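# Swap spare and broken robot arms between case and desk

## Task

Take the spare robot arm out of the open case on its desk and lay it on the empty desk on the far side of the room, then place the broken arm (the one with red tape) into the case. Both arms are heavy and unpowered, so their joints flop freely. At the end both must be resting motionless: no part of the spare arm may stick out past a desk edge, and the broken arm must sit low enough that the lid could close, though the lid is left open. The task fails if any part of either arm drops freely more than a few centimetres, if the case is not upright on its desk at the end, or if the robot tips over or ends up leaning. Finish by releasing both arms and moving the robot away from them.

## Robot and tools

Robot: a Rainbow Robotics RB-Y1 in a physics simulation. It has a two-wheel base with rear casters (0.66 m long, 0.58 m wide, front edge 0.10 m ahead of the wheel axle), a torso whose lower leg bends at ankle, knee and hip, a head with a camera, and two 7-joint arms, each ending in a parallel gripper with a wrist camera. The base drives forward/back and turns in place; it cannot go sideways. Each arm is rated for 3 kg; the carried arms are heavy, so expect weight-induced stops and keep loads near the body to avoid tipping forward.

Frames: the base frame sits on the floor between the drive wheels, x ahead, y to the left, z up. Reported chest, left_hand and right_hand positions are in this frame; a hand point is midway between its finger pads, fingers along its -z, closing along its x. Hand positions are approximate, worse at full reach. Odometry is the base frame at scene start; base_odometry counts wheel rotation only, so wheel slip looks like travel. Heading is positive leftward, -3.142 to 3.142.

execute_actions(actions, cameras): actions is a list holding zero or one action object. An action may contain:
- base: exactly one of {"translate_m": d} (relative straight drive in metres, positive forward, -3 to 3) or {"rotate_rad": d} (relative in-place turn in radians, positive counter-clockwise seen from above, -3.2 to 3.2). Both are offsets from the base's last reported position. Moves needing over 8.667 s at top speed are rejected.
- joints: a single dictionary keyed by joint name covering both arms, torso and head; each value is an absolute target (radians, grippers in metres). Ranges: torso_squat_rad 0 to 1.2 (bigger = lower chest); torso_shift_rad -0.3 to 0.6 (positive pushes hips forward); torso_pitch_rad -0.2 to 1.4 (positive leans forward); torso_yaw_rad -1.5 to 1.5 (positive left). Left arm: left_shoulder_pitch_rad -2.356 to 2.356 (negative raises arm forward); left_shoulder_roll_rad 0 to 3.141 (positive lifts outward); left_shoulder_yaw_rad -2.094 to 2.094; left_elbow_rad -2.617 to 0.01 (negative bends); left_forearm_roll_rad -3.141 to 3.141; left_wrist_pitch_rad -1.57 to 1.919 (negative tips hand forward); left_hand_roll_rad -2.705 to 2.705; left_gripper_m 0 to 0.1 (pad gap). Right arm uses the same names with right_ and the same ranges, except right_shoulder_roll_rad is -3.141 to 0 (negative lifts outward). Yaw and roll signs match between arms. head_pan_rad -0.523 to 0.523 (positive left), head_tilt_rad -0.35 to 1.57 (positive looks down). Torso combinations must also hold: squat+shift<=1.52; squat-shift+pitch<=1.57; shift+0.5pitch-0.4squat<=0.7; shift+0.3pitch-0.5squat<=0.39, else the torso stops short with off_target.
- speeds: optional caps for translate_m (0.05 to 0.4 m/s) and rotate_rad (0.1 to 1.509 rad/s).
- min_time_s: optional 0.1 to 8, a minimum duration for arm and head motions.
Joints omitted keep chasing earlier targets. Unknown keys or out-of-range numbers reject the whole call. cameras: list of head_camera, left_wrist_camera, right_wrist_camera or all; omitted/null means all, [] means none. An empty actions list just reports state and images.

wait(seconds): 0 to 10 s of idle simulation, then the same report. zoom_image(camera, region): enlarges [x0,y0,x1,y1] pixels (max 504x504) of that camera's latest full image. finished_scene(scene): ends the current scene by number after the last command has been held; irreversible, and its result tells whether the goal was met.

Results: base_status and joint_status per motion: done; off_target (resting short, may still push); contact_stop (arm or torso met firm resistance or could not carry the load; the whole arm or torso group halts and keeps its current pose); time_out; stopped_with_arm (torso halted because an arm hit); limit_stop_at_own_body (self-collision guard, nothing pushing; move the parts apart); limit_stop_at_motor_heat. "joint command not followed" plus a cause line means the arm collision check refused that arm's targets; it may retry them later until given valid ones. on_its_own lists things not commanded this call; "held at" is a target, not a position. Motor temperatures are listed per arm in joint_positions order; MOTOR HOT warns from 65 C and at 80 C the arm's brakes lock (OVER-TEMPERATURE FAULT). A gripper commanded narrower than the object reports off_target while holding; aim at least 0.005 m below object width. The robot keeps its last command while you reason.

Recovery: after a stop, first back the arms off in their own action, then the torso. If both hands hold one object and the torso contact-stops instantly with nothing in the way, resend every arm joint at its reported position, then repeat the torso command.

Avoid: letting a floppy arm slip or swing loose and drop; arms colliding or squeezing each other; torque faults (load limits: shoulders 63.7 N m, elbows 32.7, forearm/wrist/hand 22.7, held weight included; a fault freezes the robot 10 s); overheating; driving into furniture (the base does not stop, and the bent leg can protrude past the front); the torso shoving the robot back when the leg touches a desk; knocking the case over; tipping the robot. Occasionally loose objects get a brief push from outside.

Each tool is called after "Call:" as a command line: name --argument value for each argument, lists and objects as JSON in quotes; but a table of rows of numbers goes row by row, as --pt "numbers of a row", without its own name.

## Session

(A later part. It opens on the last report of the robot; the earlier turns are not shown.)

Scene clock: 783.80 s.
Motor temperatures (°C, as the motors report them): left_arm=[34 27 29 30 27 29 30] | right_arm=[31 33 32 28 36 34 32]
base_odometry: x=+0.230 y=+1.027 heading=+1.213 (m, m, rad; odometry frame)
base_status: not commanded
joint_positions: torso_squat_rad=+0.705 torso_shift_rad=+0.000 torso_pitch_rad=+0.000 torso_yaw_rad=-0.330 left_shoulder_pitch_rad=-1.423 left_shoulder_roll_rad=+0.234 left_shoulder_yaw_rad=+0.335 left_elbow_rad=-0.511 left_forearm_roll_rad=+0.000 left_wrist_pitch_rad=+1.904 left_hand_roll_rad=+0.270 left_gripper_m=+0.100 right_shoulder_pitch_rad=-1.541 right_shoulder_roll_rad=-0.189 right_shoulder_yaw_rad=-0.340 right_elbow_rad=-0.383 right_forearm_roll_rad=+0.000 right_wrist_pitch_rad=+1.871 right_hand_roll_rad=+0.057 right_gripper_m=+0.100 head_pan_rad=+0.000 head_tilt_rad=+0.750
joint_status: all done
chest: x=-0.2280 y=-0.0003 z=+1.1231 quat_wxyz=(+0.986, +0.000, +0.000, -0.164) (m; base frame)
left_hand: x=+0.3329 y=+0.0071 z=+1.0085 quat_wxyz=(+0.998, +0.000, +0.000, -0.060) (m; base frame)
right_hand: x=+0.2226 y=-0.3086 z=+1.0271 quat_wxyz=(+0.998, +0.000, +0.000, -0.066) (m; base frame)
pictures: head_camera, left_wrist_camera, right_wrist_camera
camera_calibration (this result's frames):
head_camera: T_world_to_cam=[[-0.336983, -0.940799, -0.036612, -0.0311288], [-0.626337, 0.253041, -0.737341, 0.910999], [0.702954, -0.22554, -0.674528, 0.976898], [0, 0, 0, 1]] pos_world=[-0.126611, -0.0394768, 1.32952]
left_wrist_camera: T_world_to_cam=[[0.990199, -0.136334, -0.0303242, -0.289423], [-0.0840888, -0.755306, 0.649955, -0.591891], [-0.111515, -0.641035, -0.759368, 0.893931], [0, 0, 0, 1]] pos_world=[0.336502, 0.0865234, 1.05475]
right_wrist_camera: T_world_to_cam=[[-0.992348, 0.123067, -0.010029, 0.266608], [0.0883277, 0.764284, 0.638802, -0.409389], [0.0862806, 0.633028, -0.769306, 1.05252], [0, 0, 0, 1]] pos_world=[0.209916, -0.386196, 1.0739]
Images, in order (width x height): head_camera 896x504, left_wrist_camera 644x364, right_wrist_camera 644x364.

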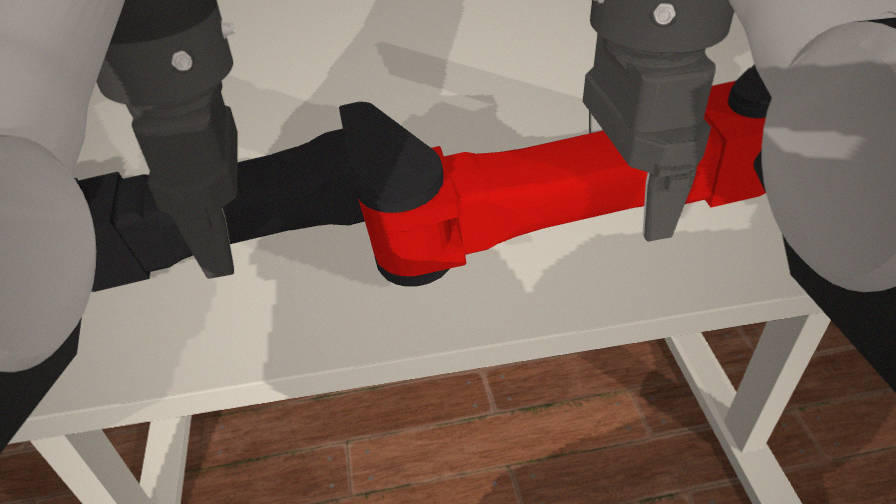

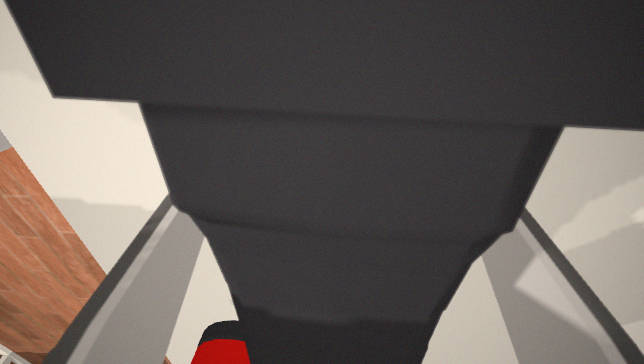

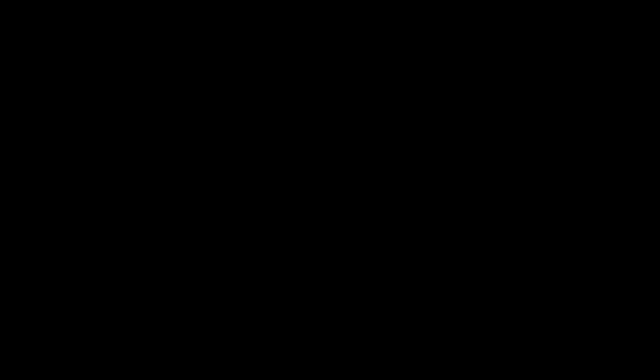

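Call:
execute_actions --actions '[{"joints": {"left_elbow_rad": -0.466, "left_wrist_pitch_rad": 1.859}, "min_time_s": 0.5}]' --cameras '[]'

Call:
execute_actions --actions '[{"joints": {"left_gripper_m": 0.0, "right_gripper_m": 0.0}}]' --cameras '["head_camera"]'

Scene clock: 790.97 s.
Motor temperatures (°C, as the motors report them): left_arm=[34 27 29 30 27 29 30] | right_arm=[31 33 32 28 36 34 32]
base_odometry: x=+0.230 y=+1.027 heading=+1.213 (m, m, rad; odometry frame)
base_status: not commanded
joint_positions: torso_squat_rad=+0.705 torso_shift_rad=+0.000 torso_pitch_rad=+0.000 torso_yaw_rad=-0.330 left_shoulder_pitch_rad=-1.423 left_shoulder_roll_rad=+0.234 left_shoulder_yaw_rad=+0.335 left_elbow_rad=-0.466 left_forearm_roll_rad=+0.000 left_wrist_pitch_rad=+1.859 left_hand_roll_rad=+0.270 left_gripper_m=+0.100 right_shoulder_pitch_rad=-1.541 right_shoulder_roll_rad=-0.189 right_shoulder_yaw_rad=-0.340 right_elbow_rad=-0.383 right_forearm_roll_rad=+0.000 right_wrist_pitch_rad=+1.871 right_hand_roll_rad=+0.057 right_gripper_m=+0.100 head_pan_rad=+0.000 head_tilt_rad=+0.750
joint_status: all done
chest: x=-0.2280 y=-0.0003 z=+1.1231 quat_wxyz=(+0.986, +0.000, +0.000, -0.164) (m; base frame)
left_hand: x=+0.3350 y=+0.0062 z=+0.9975 quat_wxyz=(+0.998, +0.000, +0.000, -0.060) (m; base frame)
right_hand: x=+0.2226 y=-0.3086 z=+1.0271 quat_wxyz=(+0.998, +0.000, +0.000, -0.066) (m; base frame)
pictures: none
No camera images: the call's "cameras" was empty. Leave "cameras" out to get every camera's image.

Scene clock: 792.43 s.
Motor temperatures (°C, as the motors report them): left_arm=[34 27 29 30 27 29 30] | right_arm=[31 33 32 28 36 34 32]
base_odometry: x=+0.230 y=+1.027 heading=+1.213 (m, m, rad; odometry frame)
base_status: not commanded
joint_positions: torso_squat_rad=+0.705 torso_shift_rad=+0.000 torso_pitch_rad=+0.000 torso_yaw_rad=-0.330 left_shoulder_pitch_rad=-1.423 left_shoulder_roll_rad=+0.234 left_shoulder_yaw_rad=+0.335 left_elbow_rad=-0.466 left_forearm_roll_rad=+0.000 left_wrist_pitch_rad=+1.859 left_hand_roll_rad=+0.270 left_gripper_m=+0.055 right_shoulder_pitch_rad=-1.541 right_shoulder_roll_rad=-0.189 right_shoulder_yaw_rad=-0.341 right_elbow_rad=-0.383 right_forearm_roll_rad=+0.000 right_wrist_pitch_rad=+1.871 right_hand_roll_rad=+0.057 right_gripper_m=+0.055 head_pan_rad=+0.000 head_tilt_rad=+0.750
joint_status: left_gripper_m off_target (ended at +0.055, target +0.000); right_gripper_m off_target (ended at +0.055, target +0.000)
chest: x=-0.2281 y=-0.0002 z=+1.1230 quat_wxyz=(+0.986, +0.000, +0.000, -0.164) (m; base frame)
left_hand: x=+0.3348 y=+0.0063 z=+0.9974 quat_wxyz=(+0.998, +0.000, +0.000, -0.060) (m; base frame)
right_hand: x=+0.2225 y=-0.3086 z=+1.0273 quat_wxyz=(+0.998, +0.000, -0.001, -0.066) (m; base frame)
pictures: head_camera
camera_calibration (this result's frames):
head_camera: T_world_to_cam=[[-0.336981, -0.940799, -0.0366284, -0.0311265], [-0.626196, 0.253007, -0.737473, 0.911085], [0.703081, -0.225578, -0.674382, 0.976847], [0, 0, 0, 1]] pos_world=[-0.126774, -0.0394393, 1.32953]
Images, in order (width x height): head_camera 896x504.

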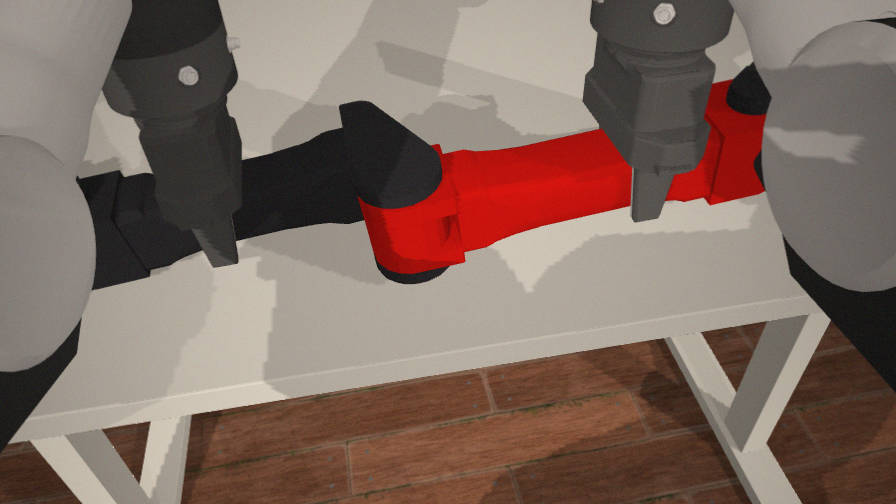

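Call:
execute_actions --actions '[]'

Scene clock: 817.57 s.
Motor temperatures (°C, as the motors report them): left_arm=[34 27 29 30 27 29 30] | right_arm=[31 33 32 28 36 34 32]
base_odometry: x=+0.230 y=+1.027 heading=+1.213 (m, m, rad; odometry frame)
base_status: not commanded
joint_positions: torso_squat_rad=+0.705 torso_shift_rad=+0.000 torso_pitch_rad=+0.000 torso_yaw_rad=-0.330 left_shoulder_pitch_rad=-1.423 left_shoulder_roll_rad=+0.234 left_shoulder_yaw_rad=+0.335 left_elbow_rad=-0.466 left_forearm_roll_rad=+0.000 left_wrist_pitch_rad=+1.859 left_hand_roll_rad=+0.270 left_gripper_m=+0.055 right_shoulder_pitch_rad=-1.541 right_shoulder_roll_rad=-0.189 right_shoulder_yaw_rad=-0.341 right_elbow_rad=-0.383 right_forearm_roll_rad=+0.000 right_wrist_pitch_rad=+1.871 right_hand_roll_rad=+0.057 right_gripper_m=+0.055 head_pan_rad=+0.000 head_tilt_rad=+0.750
joint_status: left_gripper_m off_target (ended at +0.055, target +0.000); right_gripper_m off_target (ended at +0.055, target +0.000)
chest: x=-0.2281 y=-0.0002 z=+1.1230 quat_wxyz=(+0.986, +0.000, +0.000, -0.164) (m; base frame)
left_hand: x=+0.3348 y=+0.0063 z=+0.9974 quat_wxyz=(+0.998, +0.000, +0.000, -0.060) (m; base frame)
right_hand: x=+0.2225 y=-0.3086 z=+1.0273 quat_wxyz=(+0.998, +0.000, -0.001, -0.066) (m; base frame)
pictures: head_camera, left_wrist_camera, right_wrist_camera
camera_calibration (this result's frames):
head_camera: T_world_to_cam=[[-0.336981, -0.940799, -0.0366282, -0.0311266], [-0.626196, 0.253007, -0.737473, 0.911085], [0.703081, -0.225578, -0.674383, 0.976847], [0, 0, 0, 1]] pos_world=[-0.126774, -0.0394392, 1.32953]
left_wrist_camera: T_world_to_cam=[[0.990187, -0.13653, -0.0298048, -0.292347], [-0.0845606, -0.755182, 0.650039, -0.585093], [-0.111258, -0.64114, -0.759316, 0.885054], [0, 0, 0, 1]] pos_world=[0.338472, 0.0856783, 1.04366]
right_wrist_camera: T_world_to_cam=[[-0.992328, 0.123198, -0.0103243, 0.266853], [0.0882462, 0.764328, 0.638761, -0.409486], [0.0865855, 0.63295, -0.769336, 1.0526], [0, 0, 0, 1]] pos_world=[0.209802, -0.386134, 1.07412]
Images, in order (width x height): head_camera 896x504, left_wrist_camera 644x364, right_wrist_camera 644x364.

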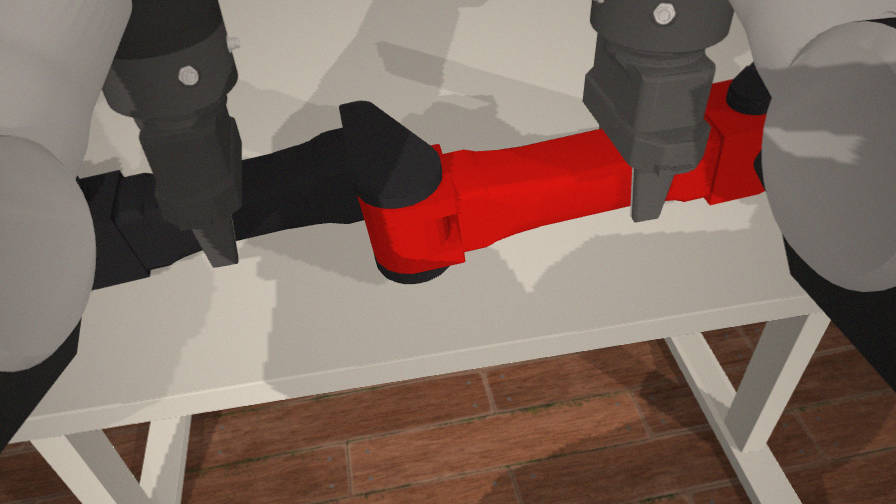

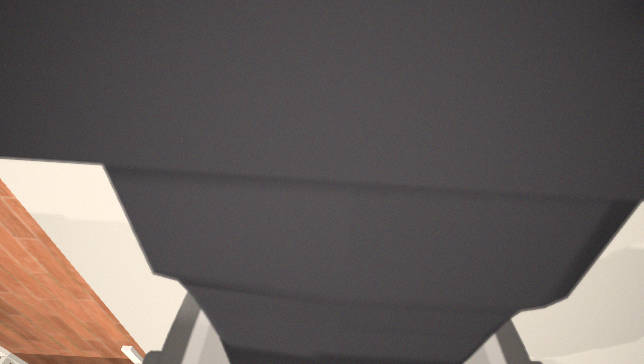

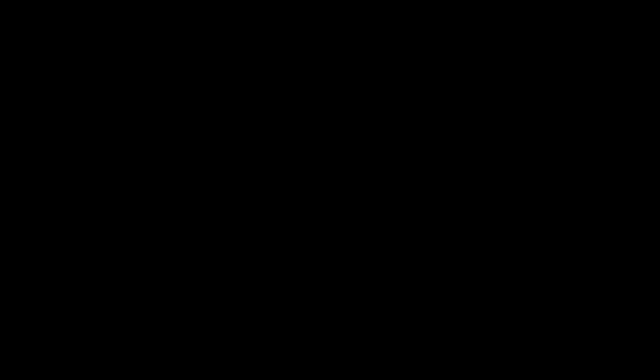

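Call:
execute_actions --actions '[{"joints": {"torso_squat_rad": 0.6}}]' --cameras '["head_camera"]'

Scene clock: 825.07 s.
Motor temperatures (°C, as the motors report them): left_arm=[34 27 29 30 27 29 30] | right_arm=[31 33 32 28 36 34 32]
base_odometry: x=+0.230 y=+1.027 heading=+1.213 (m, m, rad; odometry frame)
base_status: not commanded
joint_positions: torso_squat_rad=+0.600 torso_shift_rad=+0.001 torso_pitch_rad=+0.002 torso_yaw_rad=-0.330 left_shoulder_pitch_rad=-1.420 left_shoulder_roll_rad=+0.233 left_shoulder_yaw_rad=+0.335 left_elbow_rad=-0.464 left_forearm_roll_rad=+0.000 left_wrist_pitch_rad=+1.859 left_hand_roll_rad=+0.270 left_gripper_m=+0.055 right_shoulder_pitch_rad=-1.538 right_shoulder_roll_rad=-0.188 right_shoulder_yaw_rad=-0.341 right_elbow_rad=-0.382 right_forearm_roll_rad=+0.000 right_wrist_pitch_rad=+1.871 right_hand_roll_rad=+0.057 right_gripper_m=+0.054 head_pan_rad=+0.000 head_tilt_rad=+0.750
joint_status: all done
chest: x=-0.2272 y=-0.0004 z=+1.1677 quat_wxyz=(+0.986, +0.000, +0.001, -0.164) (m; base frame)
left_hand: x=+0.3345 y=+0.0065 z=+1.0387 quat_wxyz=(+0.998, +0.001, +0.003, -0.060) (m; base frame)
right_hand: x=+0.2227 y=-0.3086 z=+1.0692 quat_wxyz=(+0.998, +0.000, +0.002, -0.066) (m; base frame)
pictures: head_camera
camera_calibration (this result's frames):
head_camera: T_world_to_cam=[[-0.337045, -0.94079, -0.0362718, -0.029747], [-0.627543, 0.253208, -0.736258, 0.942933], [0.701848, -0.22539, -0.675729, 1.00755], [0, 0, 0, 1]] pos_world=[-0.125442, -0.0396524, 1.37399]
Images, in order (width x height): head_camera 896x504.

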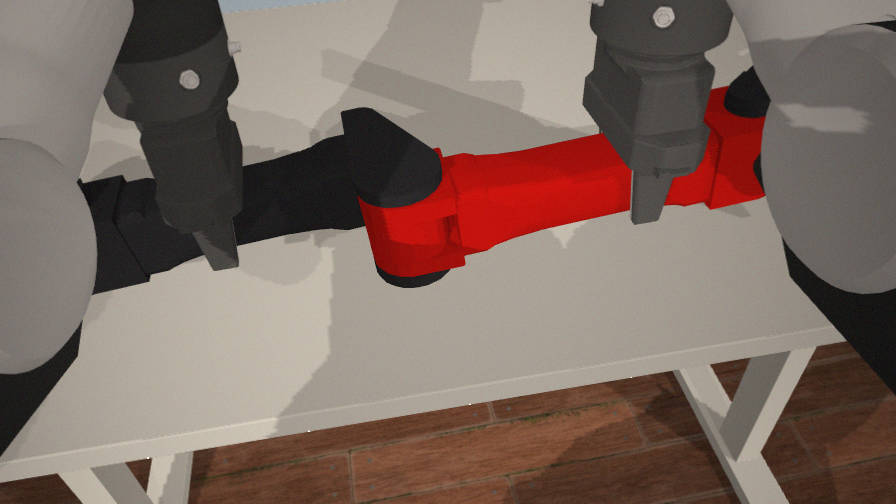

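Call:
execute_actions --actions '[{"joints": {"torso_squat_rad": 0.4, "head_pan_rad": 0.5, "head_tilt_rad": 0.7}}]' --cameras '["head_camera"]'

Scene clock: 829.00 s.
Motor temperatures (°C, as the motors report them): left_arm=[34 27 29 30 27 29 30] | right_arm=[31 33 32 28 36 34 32]
base_odometry: x=+0.230 y=+1.027 heading=+1.213 (m, m, rad; odometry frame)
base_status: not commanded
joint_positions: torso_squat_rad=+0.400 torso_shift_rad=+0.001 torso_pitch_rad=+0.002 torso_yaw_rad=-0.330 left_shoulder_pitch_rad=-1.419 left_shoulder_roll_rad=+0.232 left_shoulder_yaw_rad=+0.335 left_elbow_rad=-0.464 left_forearm_roll_rad=+0.000 left_wrist_pitch_rad=+1.859 left_hand_roll_rad=+0.270 left_gripper_m=+0.055 right_shoulder_pitch_rad=-1.538 right_shoulder_roll_rad=-0.188 right_shoulder_yaw_rad=-0.341 right_elbow_rad=-0.382 right_forearm_roll_rad=+0.000 right_wrist_pitch_rad=+1.871 right_hand_roll_rad=+0.057 right_gripper_m=+0.054 head_pan_rad=+0.500 head_tilt_rad=+0.700
joint_status: all done
chest: x=-0.2270 y=-0.0004 z=+1.2347 quat_wxyz=(+0.986, +0.000, +0.001, -0.164) (m; base frame)
left_hand: x=+0.3345 y=+0.0065 z=+1.1053 quat_wxyz=(+0.998, +0.001, +0.004, -0.060) (m; base frame)
right_hand: x=+0.2228 y=-0.3086 z=+1.1362 quat_wxyz=(+0.998, +0.000, +0.002, -0.066) (m; base frame)
pictures: head_camera
camera_calibration (this result's frames):
head_camera: T_world_to_cam=[[0.157024, -0.986873, -0.0377497, 0.0761818], [-0.635341, -0.0716792, -0.768898, 1.03516], [0.756098, 0.144719, -0.638257, 1.01289], [0, 0, 0, 1]] pos_world=[-0.120129, 0.00279613, 1.44529]
Images, in order (width x height): head_camera 896x504.

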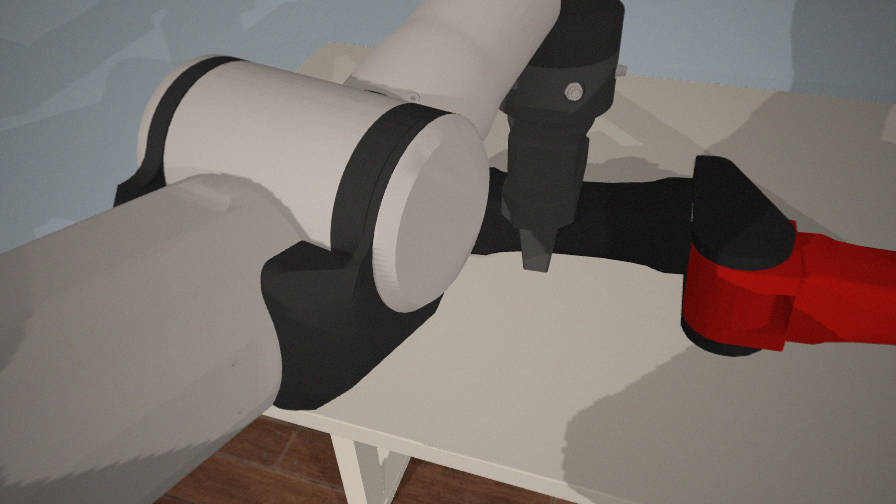

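Call:
execute_actions --actions '[{"joints": {"torso_squat_rad": 0.0, "left_elbow_rad": -0.511, "left_wrist_pitch_rad": 1.904, "right_elbow_rad": -0.423, "right_wrist_pitch_rad": 1.911}, "min_time_s": 1.5}]'

Scene clock: 834.53 s.
Motor temperatures (°C, as the motors report them): left_arm=[35 27 29 31 27 29 30] | right_arm=[32 33 32 28 36 34 32]
base_odometry: x=+0.230 y=+1.027 heading=+1.213 (m, m, rad; odometry frame)
base_status: not commanded
joint_positions: torso_squat_rad=+0.000 torso_shift_rad=+0.001 torso_pitch_rad=+0.002 torso_yaw_rad=-0.330 left_shoulder_pitch_rad=-1.419 left_shoulder_roll_rad=+0.232 left_shoulder_yaw_rad=+0.335 left_elbow_rad=-0.509 left_forearm_roll_rad=+0.000 left_wrist_pitch_rad=+1.904 left_hand_roll_rad=+0.270 left_gripper_m=+0.055 right_shoulder_pitch_rad=-1.539 right_shoulder_roll_rad=-0.188 right_shoulder_yaw_rad=-0.341 right_elbow_rad=-0.422 right_forearm_roll_rad=+0.000 right_wrist_pitch_rad=+1.911 right_hand_roll_rad=+0.057 right_gripper_m=+0.054 head_pan_rad=+0.500 head_tilt_rad=+0.700
joint_status: all done
chest: x=-0.2268 y=-0.0005 z=+1.2899 quat_wxyz=(+0.986, +0.000, +0.001, -0.164) (m; base frame)
left_hand: x=+0.3326 y=+0.0071 z=+1.1715 quat_wxyz=(+0.998, +0.001, +0.004, -0.060) (m; base frame)
right_hand: x=+0.2210 y=-0.3082 z=+1.2014 quat_wxyz=(+0.998, +0.000, +0.002, -0.066) (m; base frame)
pictures: head_camera, left_wrist_camera, right_wrist_camera
camera_calibration (this result's frames):
head_camera: T_world_to_cam=[[0.15701, -0.986873, -0.0378077, 0.0782536], [-0.635549, -0.0716646, -0.768728, 1.07747], [0.755927, 0.144727, -0.638458, 1.04821], [0, 0, 0, 1]] pos_world=[-0.119876, 0.00273831, 1.50047]
left_wrist_camera: T_world_to_cam=[[0.989843, -0.136755, -0.0388426, -0.274072], [-0.0790626, -0.756616, 0.649062, -0.698445], [-0.118151, -0.639398, -0.759744, 1.02027], [0, 0, 0, 1]] pos_world=[0.336614, 0.0864243, 1.21783]
right_wrist_camera: T_world_to_cam=[[-0.992376, 0.123174, -0.00427397, 0.259838], [0.0919864, 0.763296, 0.639467, -0.522823], [0.082028, 0.634199, -0.768806, 1.18711], [0, 0, 0, 1]] pos_world=[0.208574, -0.385798, 1.24809]
Images, in order (width x height): head_camera 896x504, left_wrist_camera 644x364, right_wrist_camera 644x364.

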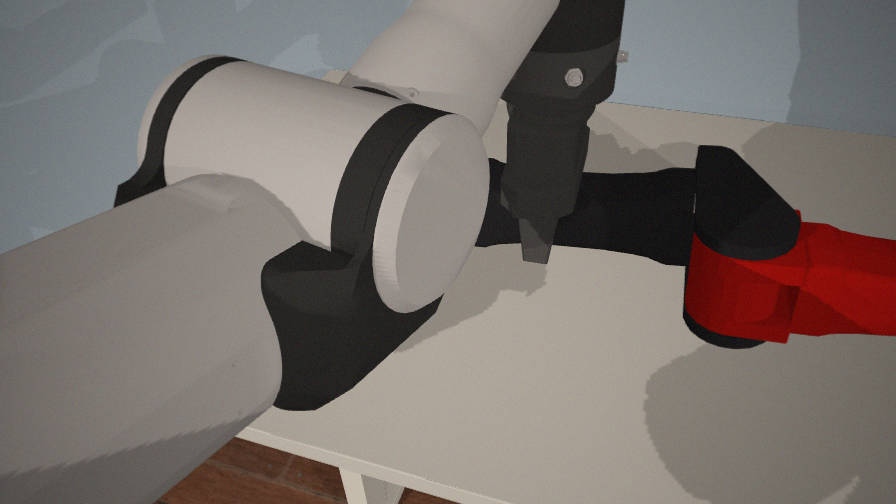

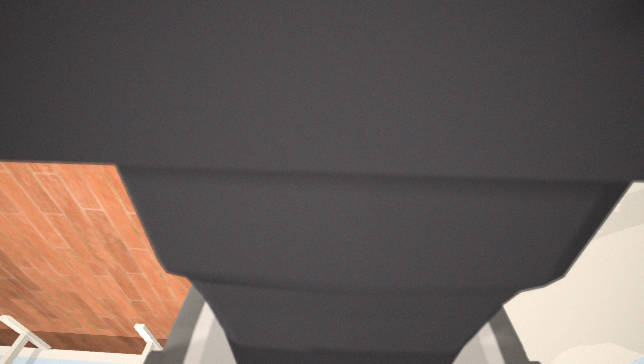

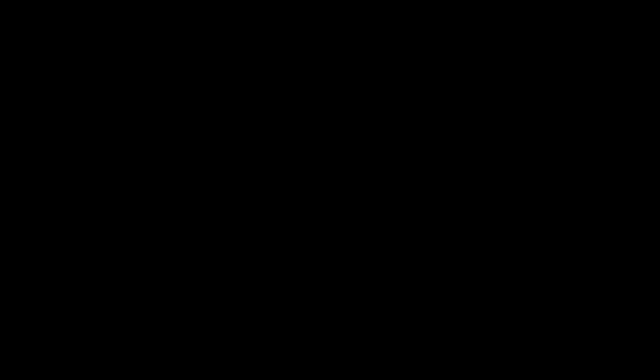

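Call:
execute_actions --actions '[{"joints": {"torso_pitch_rad": -0.1, "head_pan_rad": -0.5, "head_tilt_rad": 0.8}}]' --cameras '["head_camera"]'

Scene clock: 840.57 s.
Motor temperatures (°C, as the motors report them): left_arm=[36 27 29 31 27 29 30] | right_arm=[32 33 32 29 36 34 32]
base_odometry: x=+0.230 y=+1.027 heading=+1.213 (m, m, rad; odometry frame)
base_status: not commanded
joint_positions: torso_squat_rad=+0.000 torso_shift_rad=+0.001 torso_pitch_rad=-0.098 torso_yaw_rad=-0.330 left_shoulder_pitch_rad=-1.419 left_shoulder_roll_rad=+0.232 left_shoulder_yaw_rad=+0.335 left_elbow_rad=-0.509 left_forearm_roll_rad=+0.000 left_wrist_pitch_rad=+1.904 left_hand_roll_rad=+0.270 left_gripper_m=+0.055 right_shoulder_pitch_rad=-1.539 right_shoulder_roll_rad=-0.188 right_shoulder_yaw_rad=-0.341 right_elbow_rad=-0.422 right_forearm_roll_rad=+0.000 right_wrist_pitch_rad=+1.911 right_hand_roll_rad=+0.057 right_gripper_m=+0.054 head_pan_rad=-0.500 head_tilt_rad=+0.800
joint_status: all done
chest: x=-0.2579 y=-0.0005 z=+1.2884 quat_wxyz=(+0.985, +0.008, -0.048, -0.164) (m; base frame)
left_hand: x=+0.3105 y=+0.0071 z=+1.2265 quat_wxyz=(+0.997, +0.004, -0.046, -0.060) (m; base frame)
right_hand: x=+0.1966 y=-0.3081 z=+1.2452 quat_wxyz=(+0.997, +0.004, -0.047, -0.066) (m; base frame)
pictures: head_camera
camera_calibration (this result's frames):
head_camera: T_world_to_cam=[[-0.740913, -0.662654, -0.109263, -0.0353888], [-0.38144, 0.549103, -0.743633, 1.07726], [0.552768, -0.50929, -0.659599, 1.06099], [0, 0, 0, 1]] pos_world=[-0.201793, -0.0746244, 1.49705]
Images, in order (width x height): head_camera 896x504.

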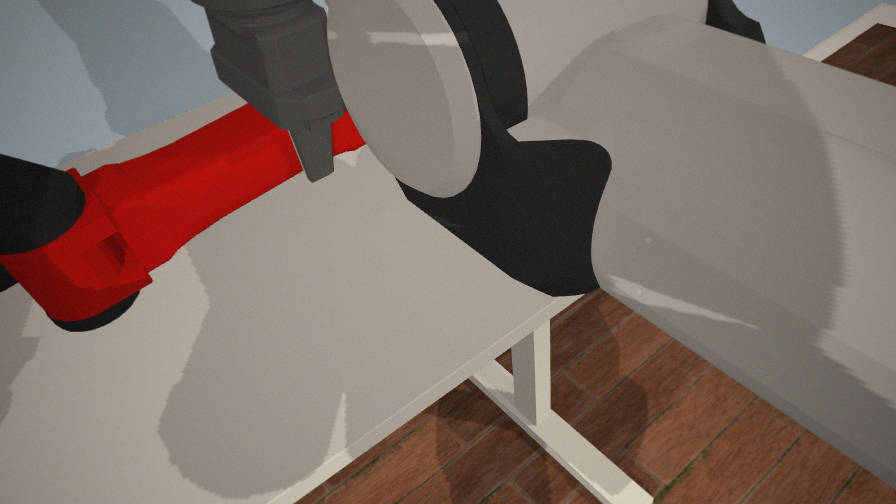

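Call:
execute_actions --actions '[{"base": {"translate_m": -0.35}, "speeds": {"translate_m": 0.15}, "joints": {"head_pan_rad": 0.3, "head_tilt_rad": 0.8}}]' --cameras '["head_camera"]'

Scene clock: 962.13 s.
Motor temperatures (°C, as the motors report them): left_arm=[41 28 29 34 27 29 30] | right_arm=[34 33 32 30 36 34 32]
base_odometry: x=+0.107 y=+0.699 heading=+1.213 (m, m, rad; odometry frame)
base_status: done
joint_positions: torso_squat_rad=+0.000 torso_shift_rad=+0.001 torso_pitch_rad=-0.098 torso_yaw_rad=-0.330 left_shoulder_pitch_rad=-1.419 left_shoulder_roll_rad=+0.232 left_shoulder_yaw_rad=+0.335 left_elbow_rad=-0.509 left_forearm_roll_rad=+0.000 left_wrist_pitch_rad=+1.904 left_hand_roll_rad=+0.270 left_gripper_m=+0.055 right_shoulder_pitch_rad=-1.539 right_shoulder_roll_rad=-0.188 right_shoulder_yaw_rad=-0.341 right_elbow_rad=-0.422 right_forearm_roll_rad=+0.000 right_wrist_pitch_rad=+1.911 right_hand_roll_rad=+0.057 right_gripper_m=+0.054 head_pan_rad=+0.300 head_tilt_rad=+0.800
joint_status: all done
chest: x=-0.2579 y=-0.0005 z=+1.2884 quat_wxyz=(+0.985, +0.008, -0.048, -0.164) (m; base frame)
left_hand: x=+0.3105 y=+0.0070 z=+1.2265 quat_wxyz=(+0.997, +0.004, -0.046, -0.060) (m; base frame)
right_hand: x=+0.1966 y=-0.3082 z=+1.2452 quat_wxyz=(+0.997, +0.004, -0.048, -0.066) (m; base frame)
pictures: head_camera
camera_calibration (this result's frames):
head_camera: T_world_to_cam=[[-0.0420991, -0.998295, -0.0404391, 0.0389441], [-0.636875, 0.0579996, -0.768782, 1.04539], [0.769817, -0.00661034, -0.638231, 1.08873], [0, 0, 0, 1]] pos_world=[-0.1707, -0.0145577, 1.50011]
Images, in order (width x height): head_camera 896x504.

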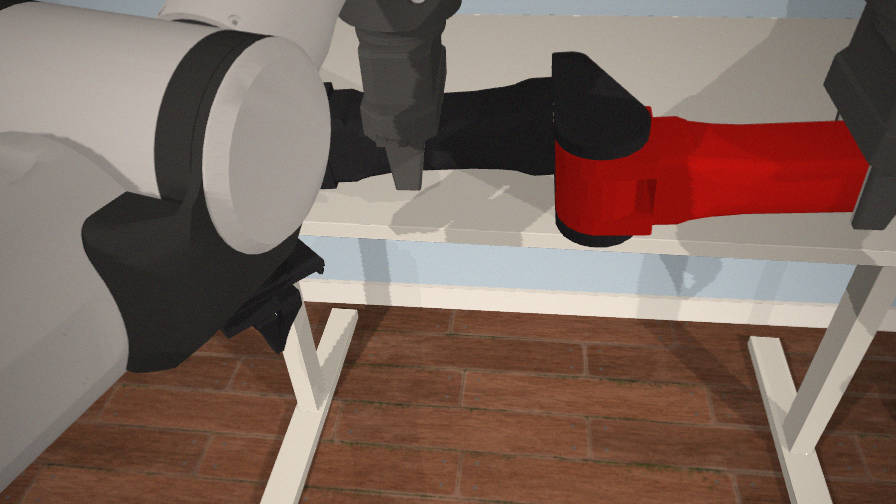

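Call:
execute_actions --actions '[{"base": {"translate_m": -0.88}, "joints": {"torso_yaw_rad": -0.2, "torso_pitch_rad": -0.2, "head_pan_rad": 0.2, "head_tilt_rad": 0.75}}]' --cameras '[]'

Call:
execute_actions --actions '[{"base": {"rotate_rad": 1.48}, "speeds": {"rotate_rad": 0.65}}]' --cameras '["head_camera"]'

Scene clock: 981.10 s.
Motor temperatures (°C, as the motors report them): left_arm=[41 28 29 34 27 30 30] | right_arm=[34 33 32 30 36 34 32]
base_odometry: x=-0.201 y=-0.126 heading=+1.213 (m, m, rad; odometry frame)
base_status: done
joint_positions: torso_squat_rad=+0.000 torso_shift_rad=+0.001 torso_pitch_rad=-0.198 torso_yaw_rad=-0.200 left_shoulder_pitch_rad=-1.419 left_shoulder_roll_rad=+0.232 left_shoulder_yaw_rad=+0.335 left_elbow_rad=-0.508 left_forearm_roll_rad=+0.000 left_wrist_pitch_rad=+1.904 left_hand_roll_rad=+0.270 left_gripper_m=+0.055 right_shoulder_pitch_rad=-1.539 right_shoulder_roll_rad=-0.188 right_shoulder_yaw_rad=-0.341 right_elbow_rad=-0.422 right_forearm_roll_rad=+0.000 right_wrist_pitch_rad=+1.911 right_hand_roll_rad=+0.057 right_gripper_m=+0.054 head_pan_rad=+0.200 head_tilt_rad=+0.750
joint_status: all done
chest: x=-0.2885 y=-0.0004 z=+1.2839 quat_wxyz=(+0.990, +0.010, -0.099, -0.099) (m; base frame)
left_hand: x=+0.2775 y=+0.0796 z=+1.2778 quat_wxyz=(+0.995, +0.000, -0.095, +0.005) (m; base frame)
right_hand: x=+0.2034 y=-0.2474 z=+1.2934 quat_wxyz=(+0.995, +0.000, -0.098, -0.001) (m; base frame)
pictures: none
No camera images: the call's "cameras" was empty. Leave "cameras" out to get every camera's image.

Scene clock: 985.03 s.
Motor temperatures (°C, as the motors report them): left_arm=[41 28 29 34 27 30 30] | right_arm=[34 33 32 30 36 34 32]
base_odometry: x=-0.201 y=-0.126 heading=+2.693 (m, m, rad; odometry frame)
base_status: done
joint_positions: torso_squat_rad=+0.000 torso_shift_rad=+0.001 torso_pitch_rad=-0.198 torso_yaw_rad=-0.200 left_shoulder_pitch_rad=-1.419 left_shoulder_roll_rad=+0.232 left_shoulder_yaw_rad=+0.335 left_elbow_rad=-0.508 left_forearm_roll_rad=+0.000 left_wrist_pitch_rad=+1.904 left_hand_roll_rad=+0.270 left_gripper_m=+0.055 right_shoulder_pitch_rad=-1.539 right_shoulder_roll_rad=-0.188 right_shoulder_yaw_rad=-0.341 right_elbow_rad=-0.422 right_forearm_roll_rad=+0.000 right_wrist_pitch_rad=+1.911 right_hand_roll_rad=+0.057 right_gripper_m=+0.054 head_pan_rad=+0.200 head_tilt_rad=+0.750
joint_status: not commanded
chest: x=-0.2885 y=-0.0004 z=+1.2839 quat_wxyz=(+0.990, +0.010, -0.099, -0.099) (m; base frame)
left_hand: x=+0.2775 y=+0.0796 z=+1.2778 quat_wxyz=(+0.995, +0.000, -0.095, +0.005) (m; base frame)
right_hand: x=+0.2033 y=-0.2475 z=+1.2934 quat_wxyz=(+0.995, +0.000, -0.098, -0.001) (m; base frame)
pictures: head_camera
camera_calibration (this result's frames):
head_camera: T_world_to_cam=[[-0.00657726, -0.999227, -0.0387608, 0.0478891], [-0.516163, 0.0365912, -0.855708, 1.17523], [0.856465, 0.0143787, -0.516005, 0.969129], [0, 0, 0, 1]] pos_world=[-0.2231, -0.00908574, 1.50758]
Images, in order (width x height): head_camera 896x504.

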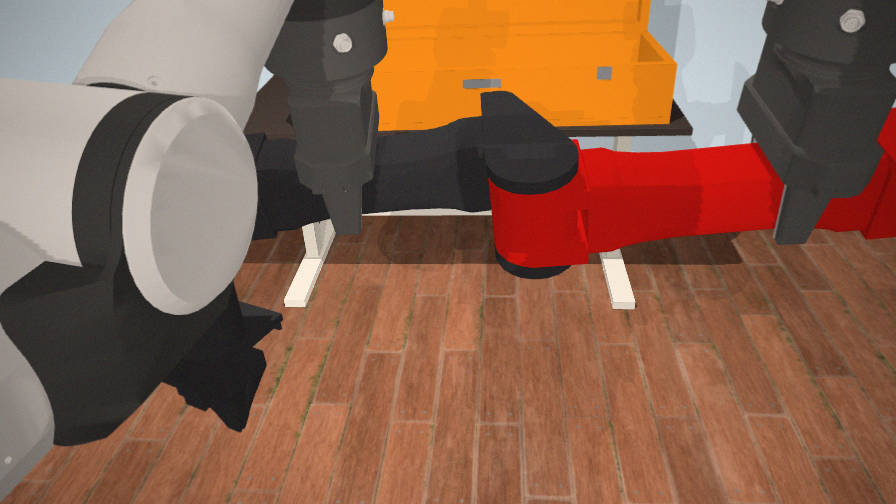

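Call:
execute_actions --actions '[{"base": {"rotate_rad": -0.055}}]' --cameras '[]'

Call:
execute_actions --actions '[{"base": {"translate_m": 1.2}, "joints": {"head_tilt_rad": 1.1}}]' --cameras '["head_camera"]'

Scene clock: 1007.13 s.
Motor temperatures (°C, as the motors report them): left_arm=[41 28 29 34 27 30 30] | right_arm=[34 33 32 30 36 34 32]
base_odometry: x=-0.201 y=-0.126 heading=+2.638 (m, m, rad; odometry frame)
base_status: done
joint_positions: torso_squat_rad=+0.000 torso_shift_rad=+0.001 torso_pitch_rad=-0.198 torso_yaw_rad=-0.200 left_shoulder_pitch_rad=-1.419 left_shoulder_roll_rad=+0.232 left_shoulder_yaw_rad=+0.335 left_elbow_rad=-0.508 left_forearm_roll_rad=+0.000 left_wrist_pitch_rad=+1.904 left_hand_roll_rad=+0.270 left_gripper_m=+0.055 right_shoulder_pitch_rad=-1.539 right_shoulder_roll_rad=-0.188 right_shoulder_yaw_rad=-0.341 right_elbow_rad=-0.422 right_forearm_roll_rad=+0.000 right_wrist_pitch_rad=+1.911 right_hand_roll_rad=+0.057 right_gripper_m=+0.054 head_pan_rad=+0.200 head_tilt_rad=+0.750
joint_status: not commanded
chest: x=-0.2885 y=-0.0004 z=+1.2839 quat_wxyz=(+0.990, +0.010, -0.099, -0.099) (m; base frame)
left_hand: x=+0.2775 y=+0.0796 z=+1.2778 quat_wxyz=(+0.995, +0.000, -0.095, +0.005) (m; base frame)
right_hand: x=+0.2034 y=-0.2475 z=+1.2934 quat_wxyz=(+0.995, +0.000, -0.098, -0.001) (m; base frame)
pictures: none
No camera images: the call's "cameras" was empty. Leave "cameras" out to get every camera's image.

Scene clock: 1011.50 s.
Motor temperatures (°C, as the motors report them): left_arm=[41 28 29 34 27 30 30] | right_arm=[34 33 32 30 36 34 32]
base_odometry: x=-1.252 y=+0.453 heading=+2.639 (m, m, rad; odometry frame)
base_status: done
joint_positions: torso_squat_rad=+0.000 torso_shift_rad=+0.001 torso_pitch_rad=-0.198 torso_yaw_rad=-0.200 left_shoulder_pitch_rad=-1.419 left_shoulder_roll_rad=+0.232 left_shoulder_yaw_rad=+0.335 left_elbow_rad=-0.508 left_forearm_roll_rad=+0.000 left_wrist_pitch_rad=+1.904 left_hand_roll_rad=+0.270 left_gripper_m=+0.055 right_shoulder_pitch_rad=-1.539 right_shoulder_roll_rad=-0.188 right_shoulder_yaw_rad=-0.341 right_elbow_rad=-0.422 right_forearm_roll_rad=+0.000 right_wrist_pitch_rad=+1.911 right_hand_roll_rad=+0.057 right_gripper_m=+0.054 head_pan_rad=+0.200 head_tilt_rad=+1.100
joint_status: all done
chest: x=-0.2885 y=-0.0004 z=+1.2839 quat_wxyz=(+0.990, +0.010, -0.098, -0.099) (m; base frame)
left_hand: x=+0.2776 y=+0.0796 z=+1.2778 quat_wxyz=(+0.995, +0.000, -0.095, +0.005) (m; base frame)
right_hand: x=+0.2034 y=-0.2475 z=+1.2934 quat_wxyz=(+0.995, +0.000, -0.097, -0.001) (m; base frame)
pictures: head_camera
camera_calibration (this result's frames):
head_camera: T_world_to_cam=[[-0.0195408, -0.999226, -0.0341434, 0.0371116], [-0.778313, 0.0366385, -0.626806, 0.755102], [0.627572, 0.014326, -0.778427, 1.28837], [0, 0, 0, 1]] pos_world=[-0.220113, -0.00904008, 1.47747]
Images, in order (width x height): head_camera 896x504.

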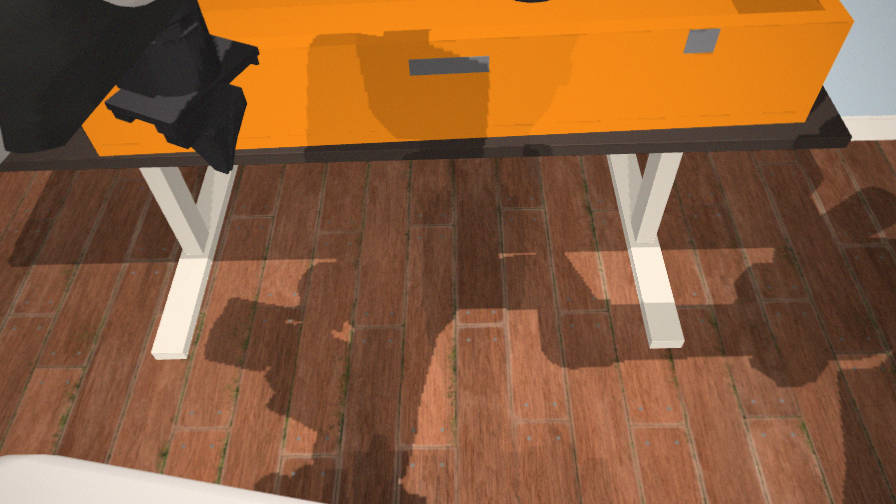

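Call:
execute_actions --actions '[{"base": {"translate_m": 0.33}, "speeds": {"translate_m": 0.25}, "joints": {"head_tilt_rad": 1.0, "head_pan_rad": 0.3}}]' --cameras '[]'

Call:
execute_actions --actions '[{"base": {"rotate_rad": -0.9}, "speeds": {"rotate_rad": 0.6}, "joints": {"torso_yaw_rad": 0.7}}]' --cameras '["head_camera"]'

Scene clock: 1028.57 s.
Motor temperatures (°C, as the motors report them): left_arm=[42 28 29 34 27 30 30] | right_arm=[34 33 32 30 36 34 32]
base_odometry: x=-1.541 y=+0.612 heading=+2.639 (m, m, rad; odometry frame)
base_status: done
joint_positions: torso_squat_rad=+0.000 torso_shift_rad=+0.001 torso_pitch_rad=-0.198 torso_yaw_rad=-0.200 left_shoulder_pitch_rad=-1.419 left_shoulder_roll_rad=+0.232 left_shoulder_yaw_rad=+0.335 left_elbow_rad=-0.508 left_forearm_roll_rad=+0.000 left_wrist_pitch_rad=+1.904 left_hand_roll_rad=+0.270 left_gripper_m=+0.055 right_shoulder_pitch_rad=-1.539 right_shoulder_roll_rad=-0.188 right_shoulder_yaw_rad=-0.341 right_elbow_rad=-0.422 right_forearm_roll_rad=+0.000 right_wrist_pitch_rad=+1.911 right_hand_roll_rad=+0.057 right_gripper_m=+0.054 head_pan_rad=+0.300 head_tilt_rad=+1.000
joint_status: all done
chest: x=-0.2885 y=-0.0004 z=+1.2839 quat_wxyz=(+0.990, +0.010, -0.098, -0.099) (m; base frame)
left_hand: x=+0.2776 y=+0.0796 z=+1.2777 quat_wxyz=(+0.995, +0.000, -0.095, +0.005) (m; base frame)
right_hand: x=+0.2034 y=-0.2475 z=+1.2933 quat_wxyz=(+0.995, +0.000, -0.097, -0.001) (m; base frame)
pictures: none
No camera images: the call's "cameras" was empty. Leave "cameras" out to get every camera's image.

Scene clock: 1031.60 s.
Motor temperatures (°C, as the motors report them): left_arm=[42 28 29 34 27 30 30] | right_arm=[34 33 32 30 36 34 32]
base_odometry: x=-1.541 y=+0.612 heading=+1.740 (m, m, rad; odometry frame)
base_status: done
joint_positions: torso_squat_rad=+0.000 torso_shift_rad=+0.000 torso_pitch_rad=-0.199 torso_yaw_rad=+0.700 left_shoulder_pitch_rad=-1.418 left_shoulder_roll_rad=+0.232 left_shoulder_yaw_rad=+0.335 left_elbow_rad=-0.508 left_forearm_roll_rad=+0.000 left_wrist_pitch_rad=+1.904 left_hand_roll_rad=+0.270 left_gripper_m=+0.055 right_shoulder_pitch_rad=-1.539 right_shoulder_roll_rad=-0.188 right_shoulder_yaw_rad=-0.341 right_elbow_rad=-0.422 right_forearm_roll_rad=+0.000 right_wrist_pitch_rad=+1.911 right_hand_roll_rad=+0.057 right_gripper_m=+0.054 head_pan_rad=+0.300 head_tilt_rad=+1.000
joint_status: all done
chest: x=-0.2889 y=+0.0003 z=+1.2838 quat_wxyz=(+0.935, -0.035, -0.093, +0.341) (m; base frame)
left_hand: x=+0.0102 y=+0.4839 z=+1.2235 quat_wxyz=(+0.894, -0.045, -0.085, +0.438) (m; base frame)
right_hand: x=+0.2129 y=+0.2262 z=+1.2953 quat_wxyz=(+0.897, -0.044, -0.088, +0.432) (m; base frame)
pictures: head_camera
camera_calibration (this result's frames):
head_camera: T_world_to_cam=[[0.818514, -0.558901, 0.132909, 0.0635568], [-0.364983, -0.684572, -0.63099, 0.895483], [0.443647, 0.467965, -0.764321, 1.20557], [0, 0, 0, 1]] pos_world=[-0.260035, 0.0843789, 1.47804]
Images, in order (width x height): head_camera 896x504.

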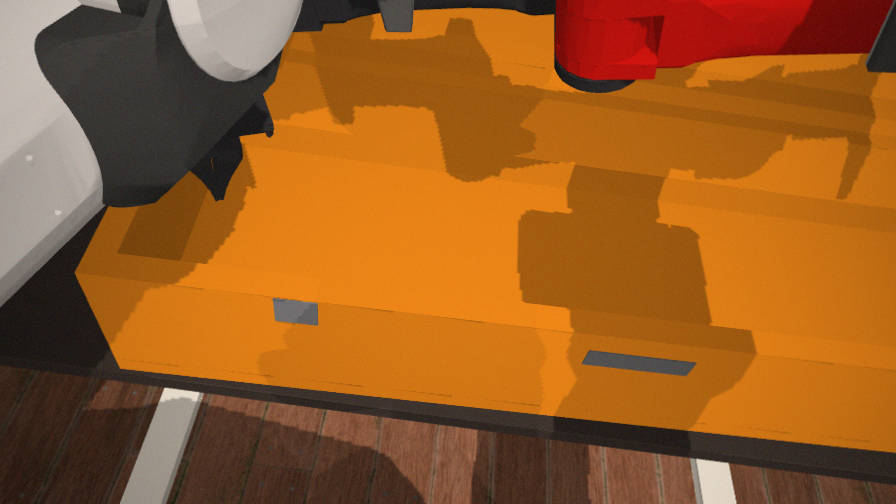

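Call:
execute_actions --actions '[{"base": {"rotate_rad": -0.662}, "speeds": {"rotate_rad": 0.6}, "joints": {"torso_yaw_rad": 1.36, "torso_pitch_rad": 0.0, "head_tilt_rad": 0.85, "head_pan_rad": 0.35}}]' --cameras '["head_camera"]'

Scene clock: 1040.23 s.
Motor temperatures (°C, as the motors report them): left_arm=[42 28 29 35 27 30 30] | right_arm=[34 33 32 30 36 34 32]
base_odometry: x=-1.541 y=+0.612 heading=+1.079 (m, m, rad; odometry frame)
base_status: done
joint_positions: torso_squat_rad=+0.000 torso_shift_rad=+0.000 torso_pitch_rad=+0.000 torso_yaw_rad=+1.360 left_shoulder_pitch_rad=-1.419 left_shoulder_roll_rad=+0.232 left_shoulder_yaw_rad=+0.335 left_elbow_rad=-0.509 left_forearm_roll_rad=+0.000 left_wrist_pitch_rad=+1.904 left_hand_roll_rad=+0.270 left_gripper_m=+0.055 right_shoulder_pitch_rad=-1.539 right_shoulder_roll_rad=-0.188 right_shoulder_yaw_rad=-0.341 right_elbow_rad=-0.422 right_forearm_roll_rad=+0.000 right_wrist_pitch_rad=+1.911 right_hand_roll_rad=+0.057 right_gripper_m=+0.054 head_pan_rad=+0.350 head_tilt_rad=+0.850
joint_status: all done
chest: x=-0.2280 y=+0.0004 z=+1.2899 quat_wxyz=(+0.778, -0.001, +0.001, +0.629) (m; base frame)
left_hand: x=-0.3021 y=+0.5549 z=+1.1715 quat_wxyz=(+0.707, -0.003, +0.004, +0.707) (m; base frame)
right_hand: x=+0.0241 y=+0.4818 z=+1.2015 quat_wxyz=(+0.712, -0.001, +0.002, +0.702) (m; base frame)
pictures: head_camera
camera_calibration (this result's frames):
head_camera: T_world_to_cam=[[0.991998, 0.121162, -0.0354849, 0.268927], [0.0670769, -0.743915, -0.6649, 1.08557], [-0.106958, 0.657199, -0.746089, 1.0135], [0, 0, 0, 1]] pos_world=[-0.23119, 0.108912, 1.4875]
Images, in order (width x height): head_camera 896x504.

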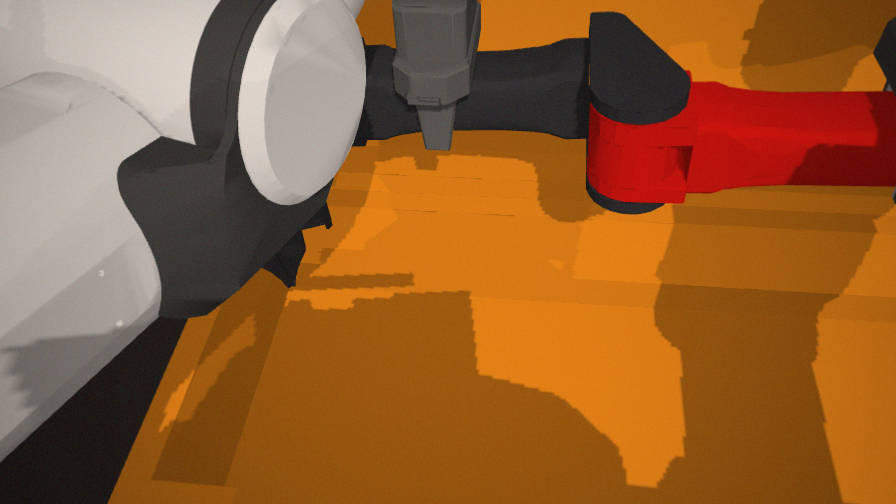

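Call:
execute_actions --actions '[{"base": {"translate_m": 0.02}, "speeds": {"translate_m": 0.05}, "joints": {"torso_squat_rad": 0.66, "head_pan_rad": -0.45, "head_tilt_rad": 0.8}}]' --cameras '["head_camera"]'

Scene clock: 1058.50 s.
Motor temperatures (°C, as the motors report them): left_arm=[42 28 29 35 27 30 30] | right_arm=[34 33 32 30 36 34 32]
base_odometry: x=-1.532 y=+0.629 heading=+1.079 (m, m, rad; odometry frame)
base_status: done
joint_positions: torso_squat_rad=+0.660 torso_shift_rad=+0.000 torso_pitch_rad=+0.000 torso_yaw_rad=+1.360 left_shoulder_pitch_rad=-1.419 left_shoulder_roll_rad=+0.232 left_shoulder_yaw_rad=+0.335 left_elbow_rad=-0.509 left_forearm_roll_rad=+0.000 left_wrist_pitch_rad=+1.904 left_hand_roll_rad=+0.270 left_gripper_m=+0.055 right_shoulder_pitch_rad=-1.539 right_shoulder_roll_rad=-0.188 right_shoulder_yaw_rad=-0.341 right_elbow_rad=-0.422 right_forearm_roll_rad=+0.000 right_wrist_pitch_rad=+1.911 right_hand_roll_rad=+0.057 right_gripper_m=+0.054 head_pan_rad=-0.450 head_tilt_rad=+0.800
joint_status: all done
chest: x=-0.2282 y=+0.0004 z=+1.1429 quat_wxyz=(+0.778, -0.001, +0.000, +0.629) (m; base frame)
left_hand: x=-0.3022 y=+0.5549 z=+1.0245 quat_wxyz=(+0.707, -0.003, +0.003, +0.707) (m; base frame)
right_hand: x=+0.0240 y=+0.4818 z=+1.0546 quat_wxyz=(+0.712, -0.001, +0.002, +0.702) (m; base frame)
pictures: head_camera
camera_calibration (this result's frames):
head_camera: T_world_to_cam=[[0.779229, -0.625771, -0.0348266, 0.232106], [-0.464824, -0.539752, -0.701859, 0.913912], [0.420405, 0.563097, -0.711464, 0.977334], [0, 0, 0, 1]] pos_world=[-0.166932, 0.0881967, 1.34486]
Images, in order (width x height): head_camera 896x504.

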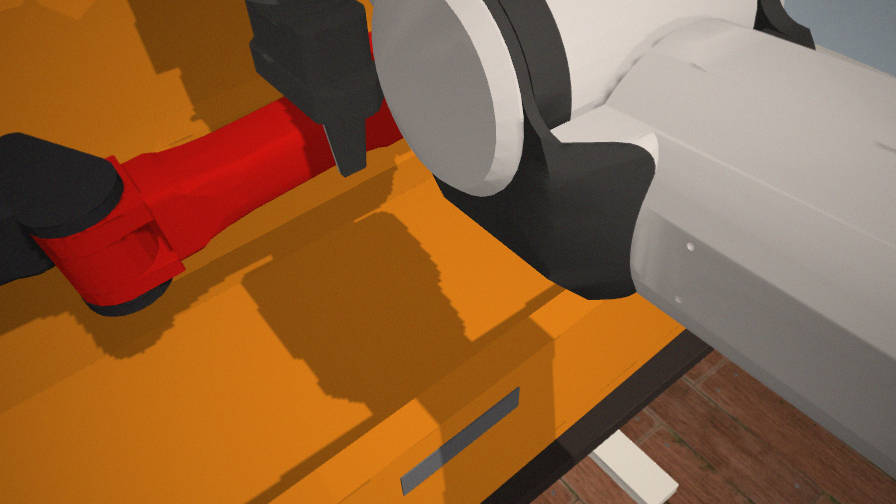

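Call:
zoom_image --camera "head_camera" --region '[640, 0, 896, 144]'

Region (640, 0, 896, 144) of head_camera's 896x504 image, scaled by 1.969, with more detail than that image has; it fills the top 284 rows of this view, and the rest is white.

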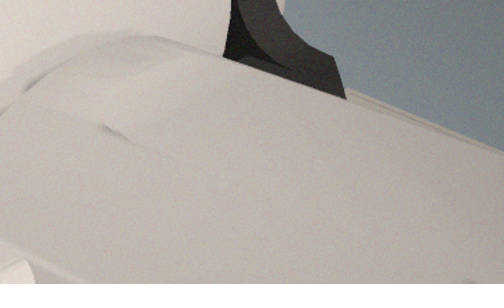

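Call:
execute_actions --actions '[{"base": {"translate_m": 0.015}, "speeds": {"translate_m": 0.05}, "joints": {"torso_squat_rad": 0.69, "head_pan_rad": 0.3, "head_tilt_rad": 0.85}}]' --cameras '["head_camera"]'

Scene clock: 1090.67 s.
Motor temperatures (°C, as the motors report them): left_arm=[42 28 29 34 27 29 30] | right_arm=[35 33 32 30 36 34 32]
base_odometry: x=-1.525 y=+0.642 heading=+1.078 (m, m, rad; odometry frame)
base_status: done
joint_positions: torso_squat_rad=+0.690 torso_shift_rad=+0.000 torso_pitch_rad=+0.000 torso_yaw_rad=+1.360 left_shoulder_pitch_rad=-1.419 left_shoulder_roll_rad=+0.232 left_shoulder_yaw_rad=+0.335 left_elbow_rad=-0.509 left_forearm_roll_rad=+0.000 left_wrist_pitch_rad=+1.904 left_hand_roll_rad=+0.270 left_gripper_m=+0.055 right_shoulder_pitch_rad=-1.539 right_shoulder_roll_rad=-0.188 right_shoulder_yaw_rad=-0.341 right_elbow_rad=-0.422 right_forearm_roll_rad=+0.000 right_wrist_pitch_rad=+1.911 right_hand_roll_rad=+0.057 right_gripper_m=+0.054 head_pan_rad=+0.300 head_tilt_rad=+0.850
joint_status: all done
chest: x=-0.2281 y=+0.0004 z=+1.1298 quat_wxyz=(+0.778, -0.001, +0.000, +0.629) (m; base frame)
left_hand: x=-0.3021 y=+0.5549 z=+1.0114 quat_wxyz=(+0.707, -0.003, +0.003, +0.707) (m; base frame)
right_hand: x=+0.0241 y=+0.4818 z=+1.0415 quat_wxyz=(+0.712, -0.001, +0.002, +0.702) (m; base frame)
pictures: head_camera
camera_calibration (this result's frames):
head_camera: T_world_to_cam=[[0.996824, 0.0714252, -0.0352228, 0.265235], [0.0299741, -0.746256, -0.664984, 0.970917], [-0.0737819, 0.661816, -0.746026, 0.901246], [0, 0, 0, 1]] pos_world=[-0.227, 0.109148, 1.32734]
Images, in order (width x height): head_camera 896x504.

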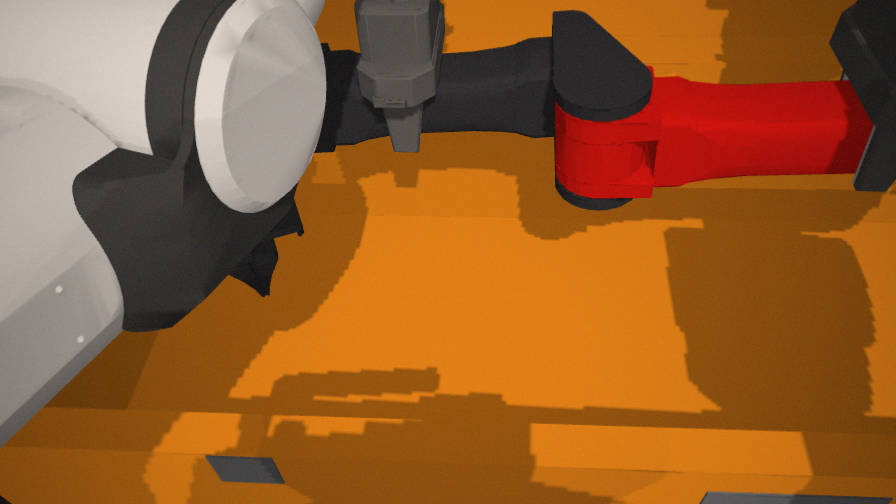

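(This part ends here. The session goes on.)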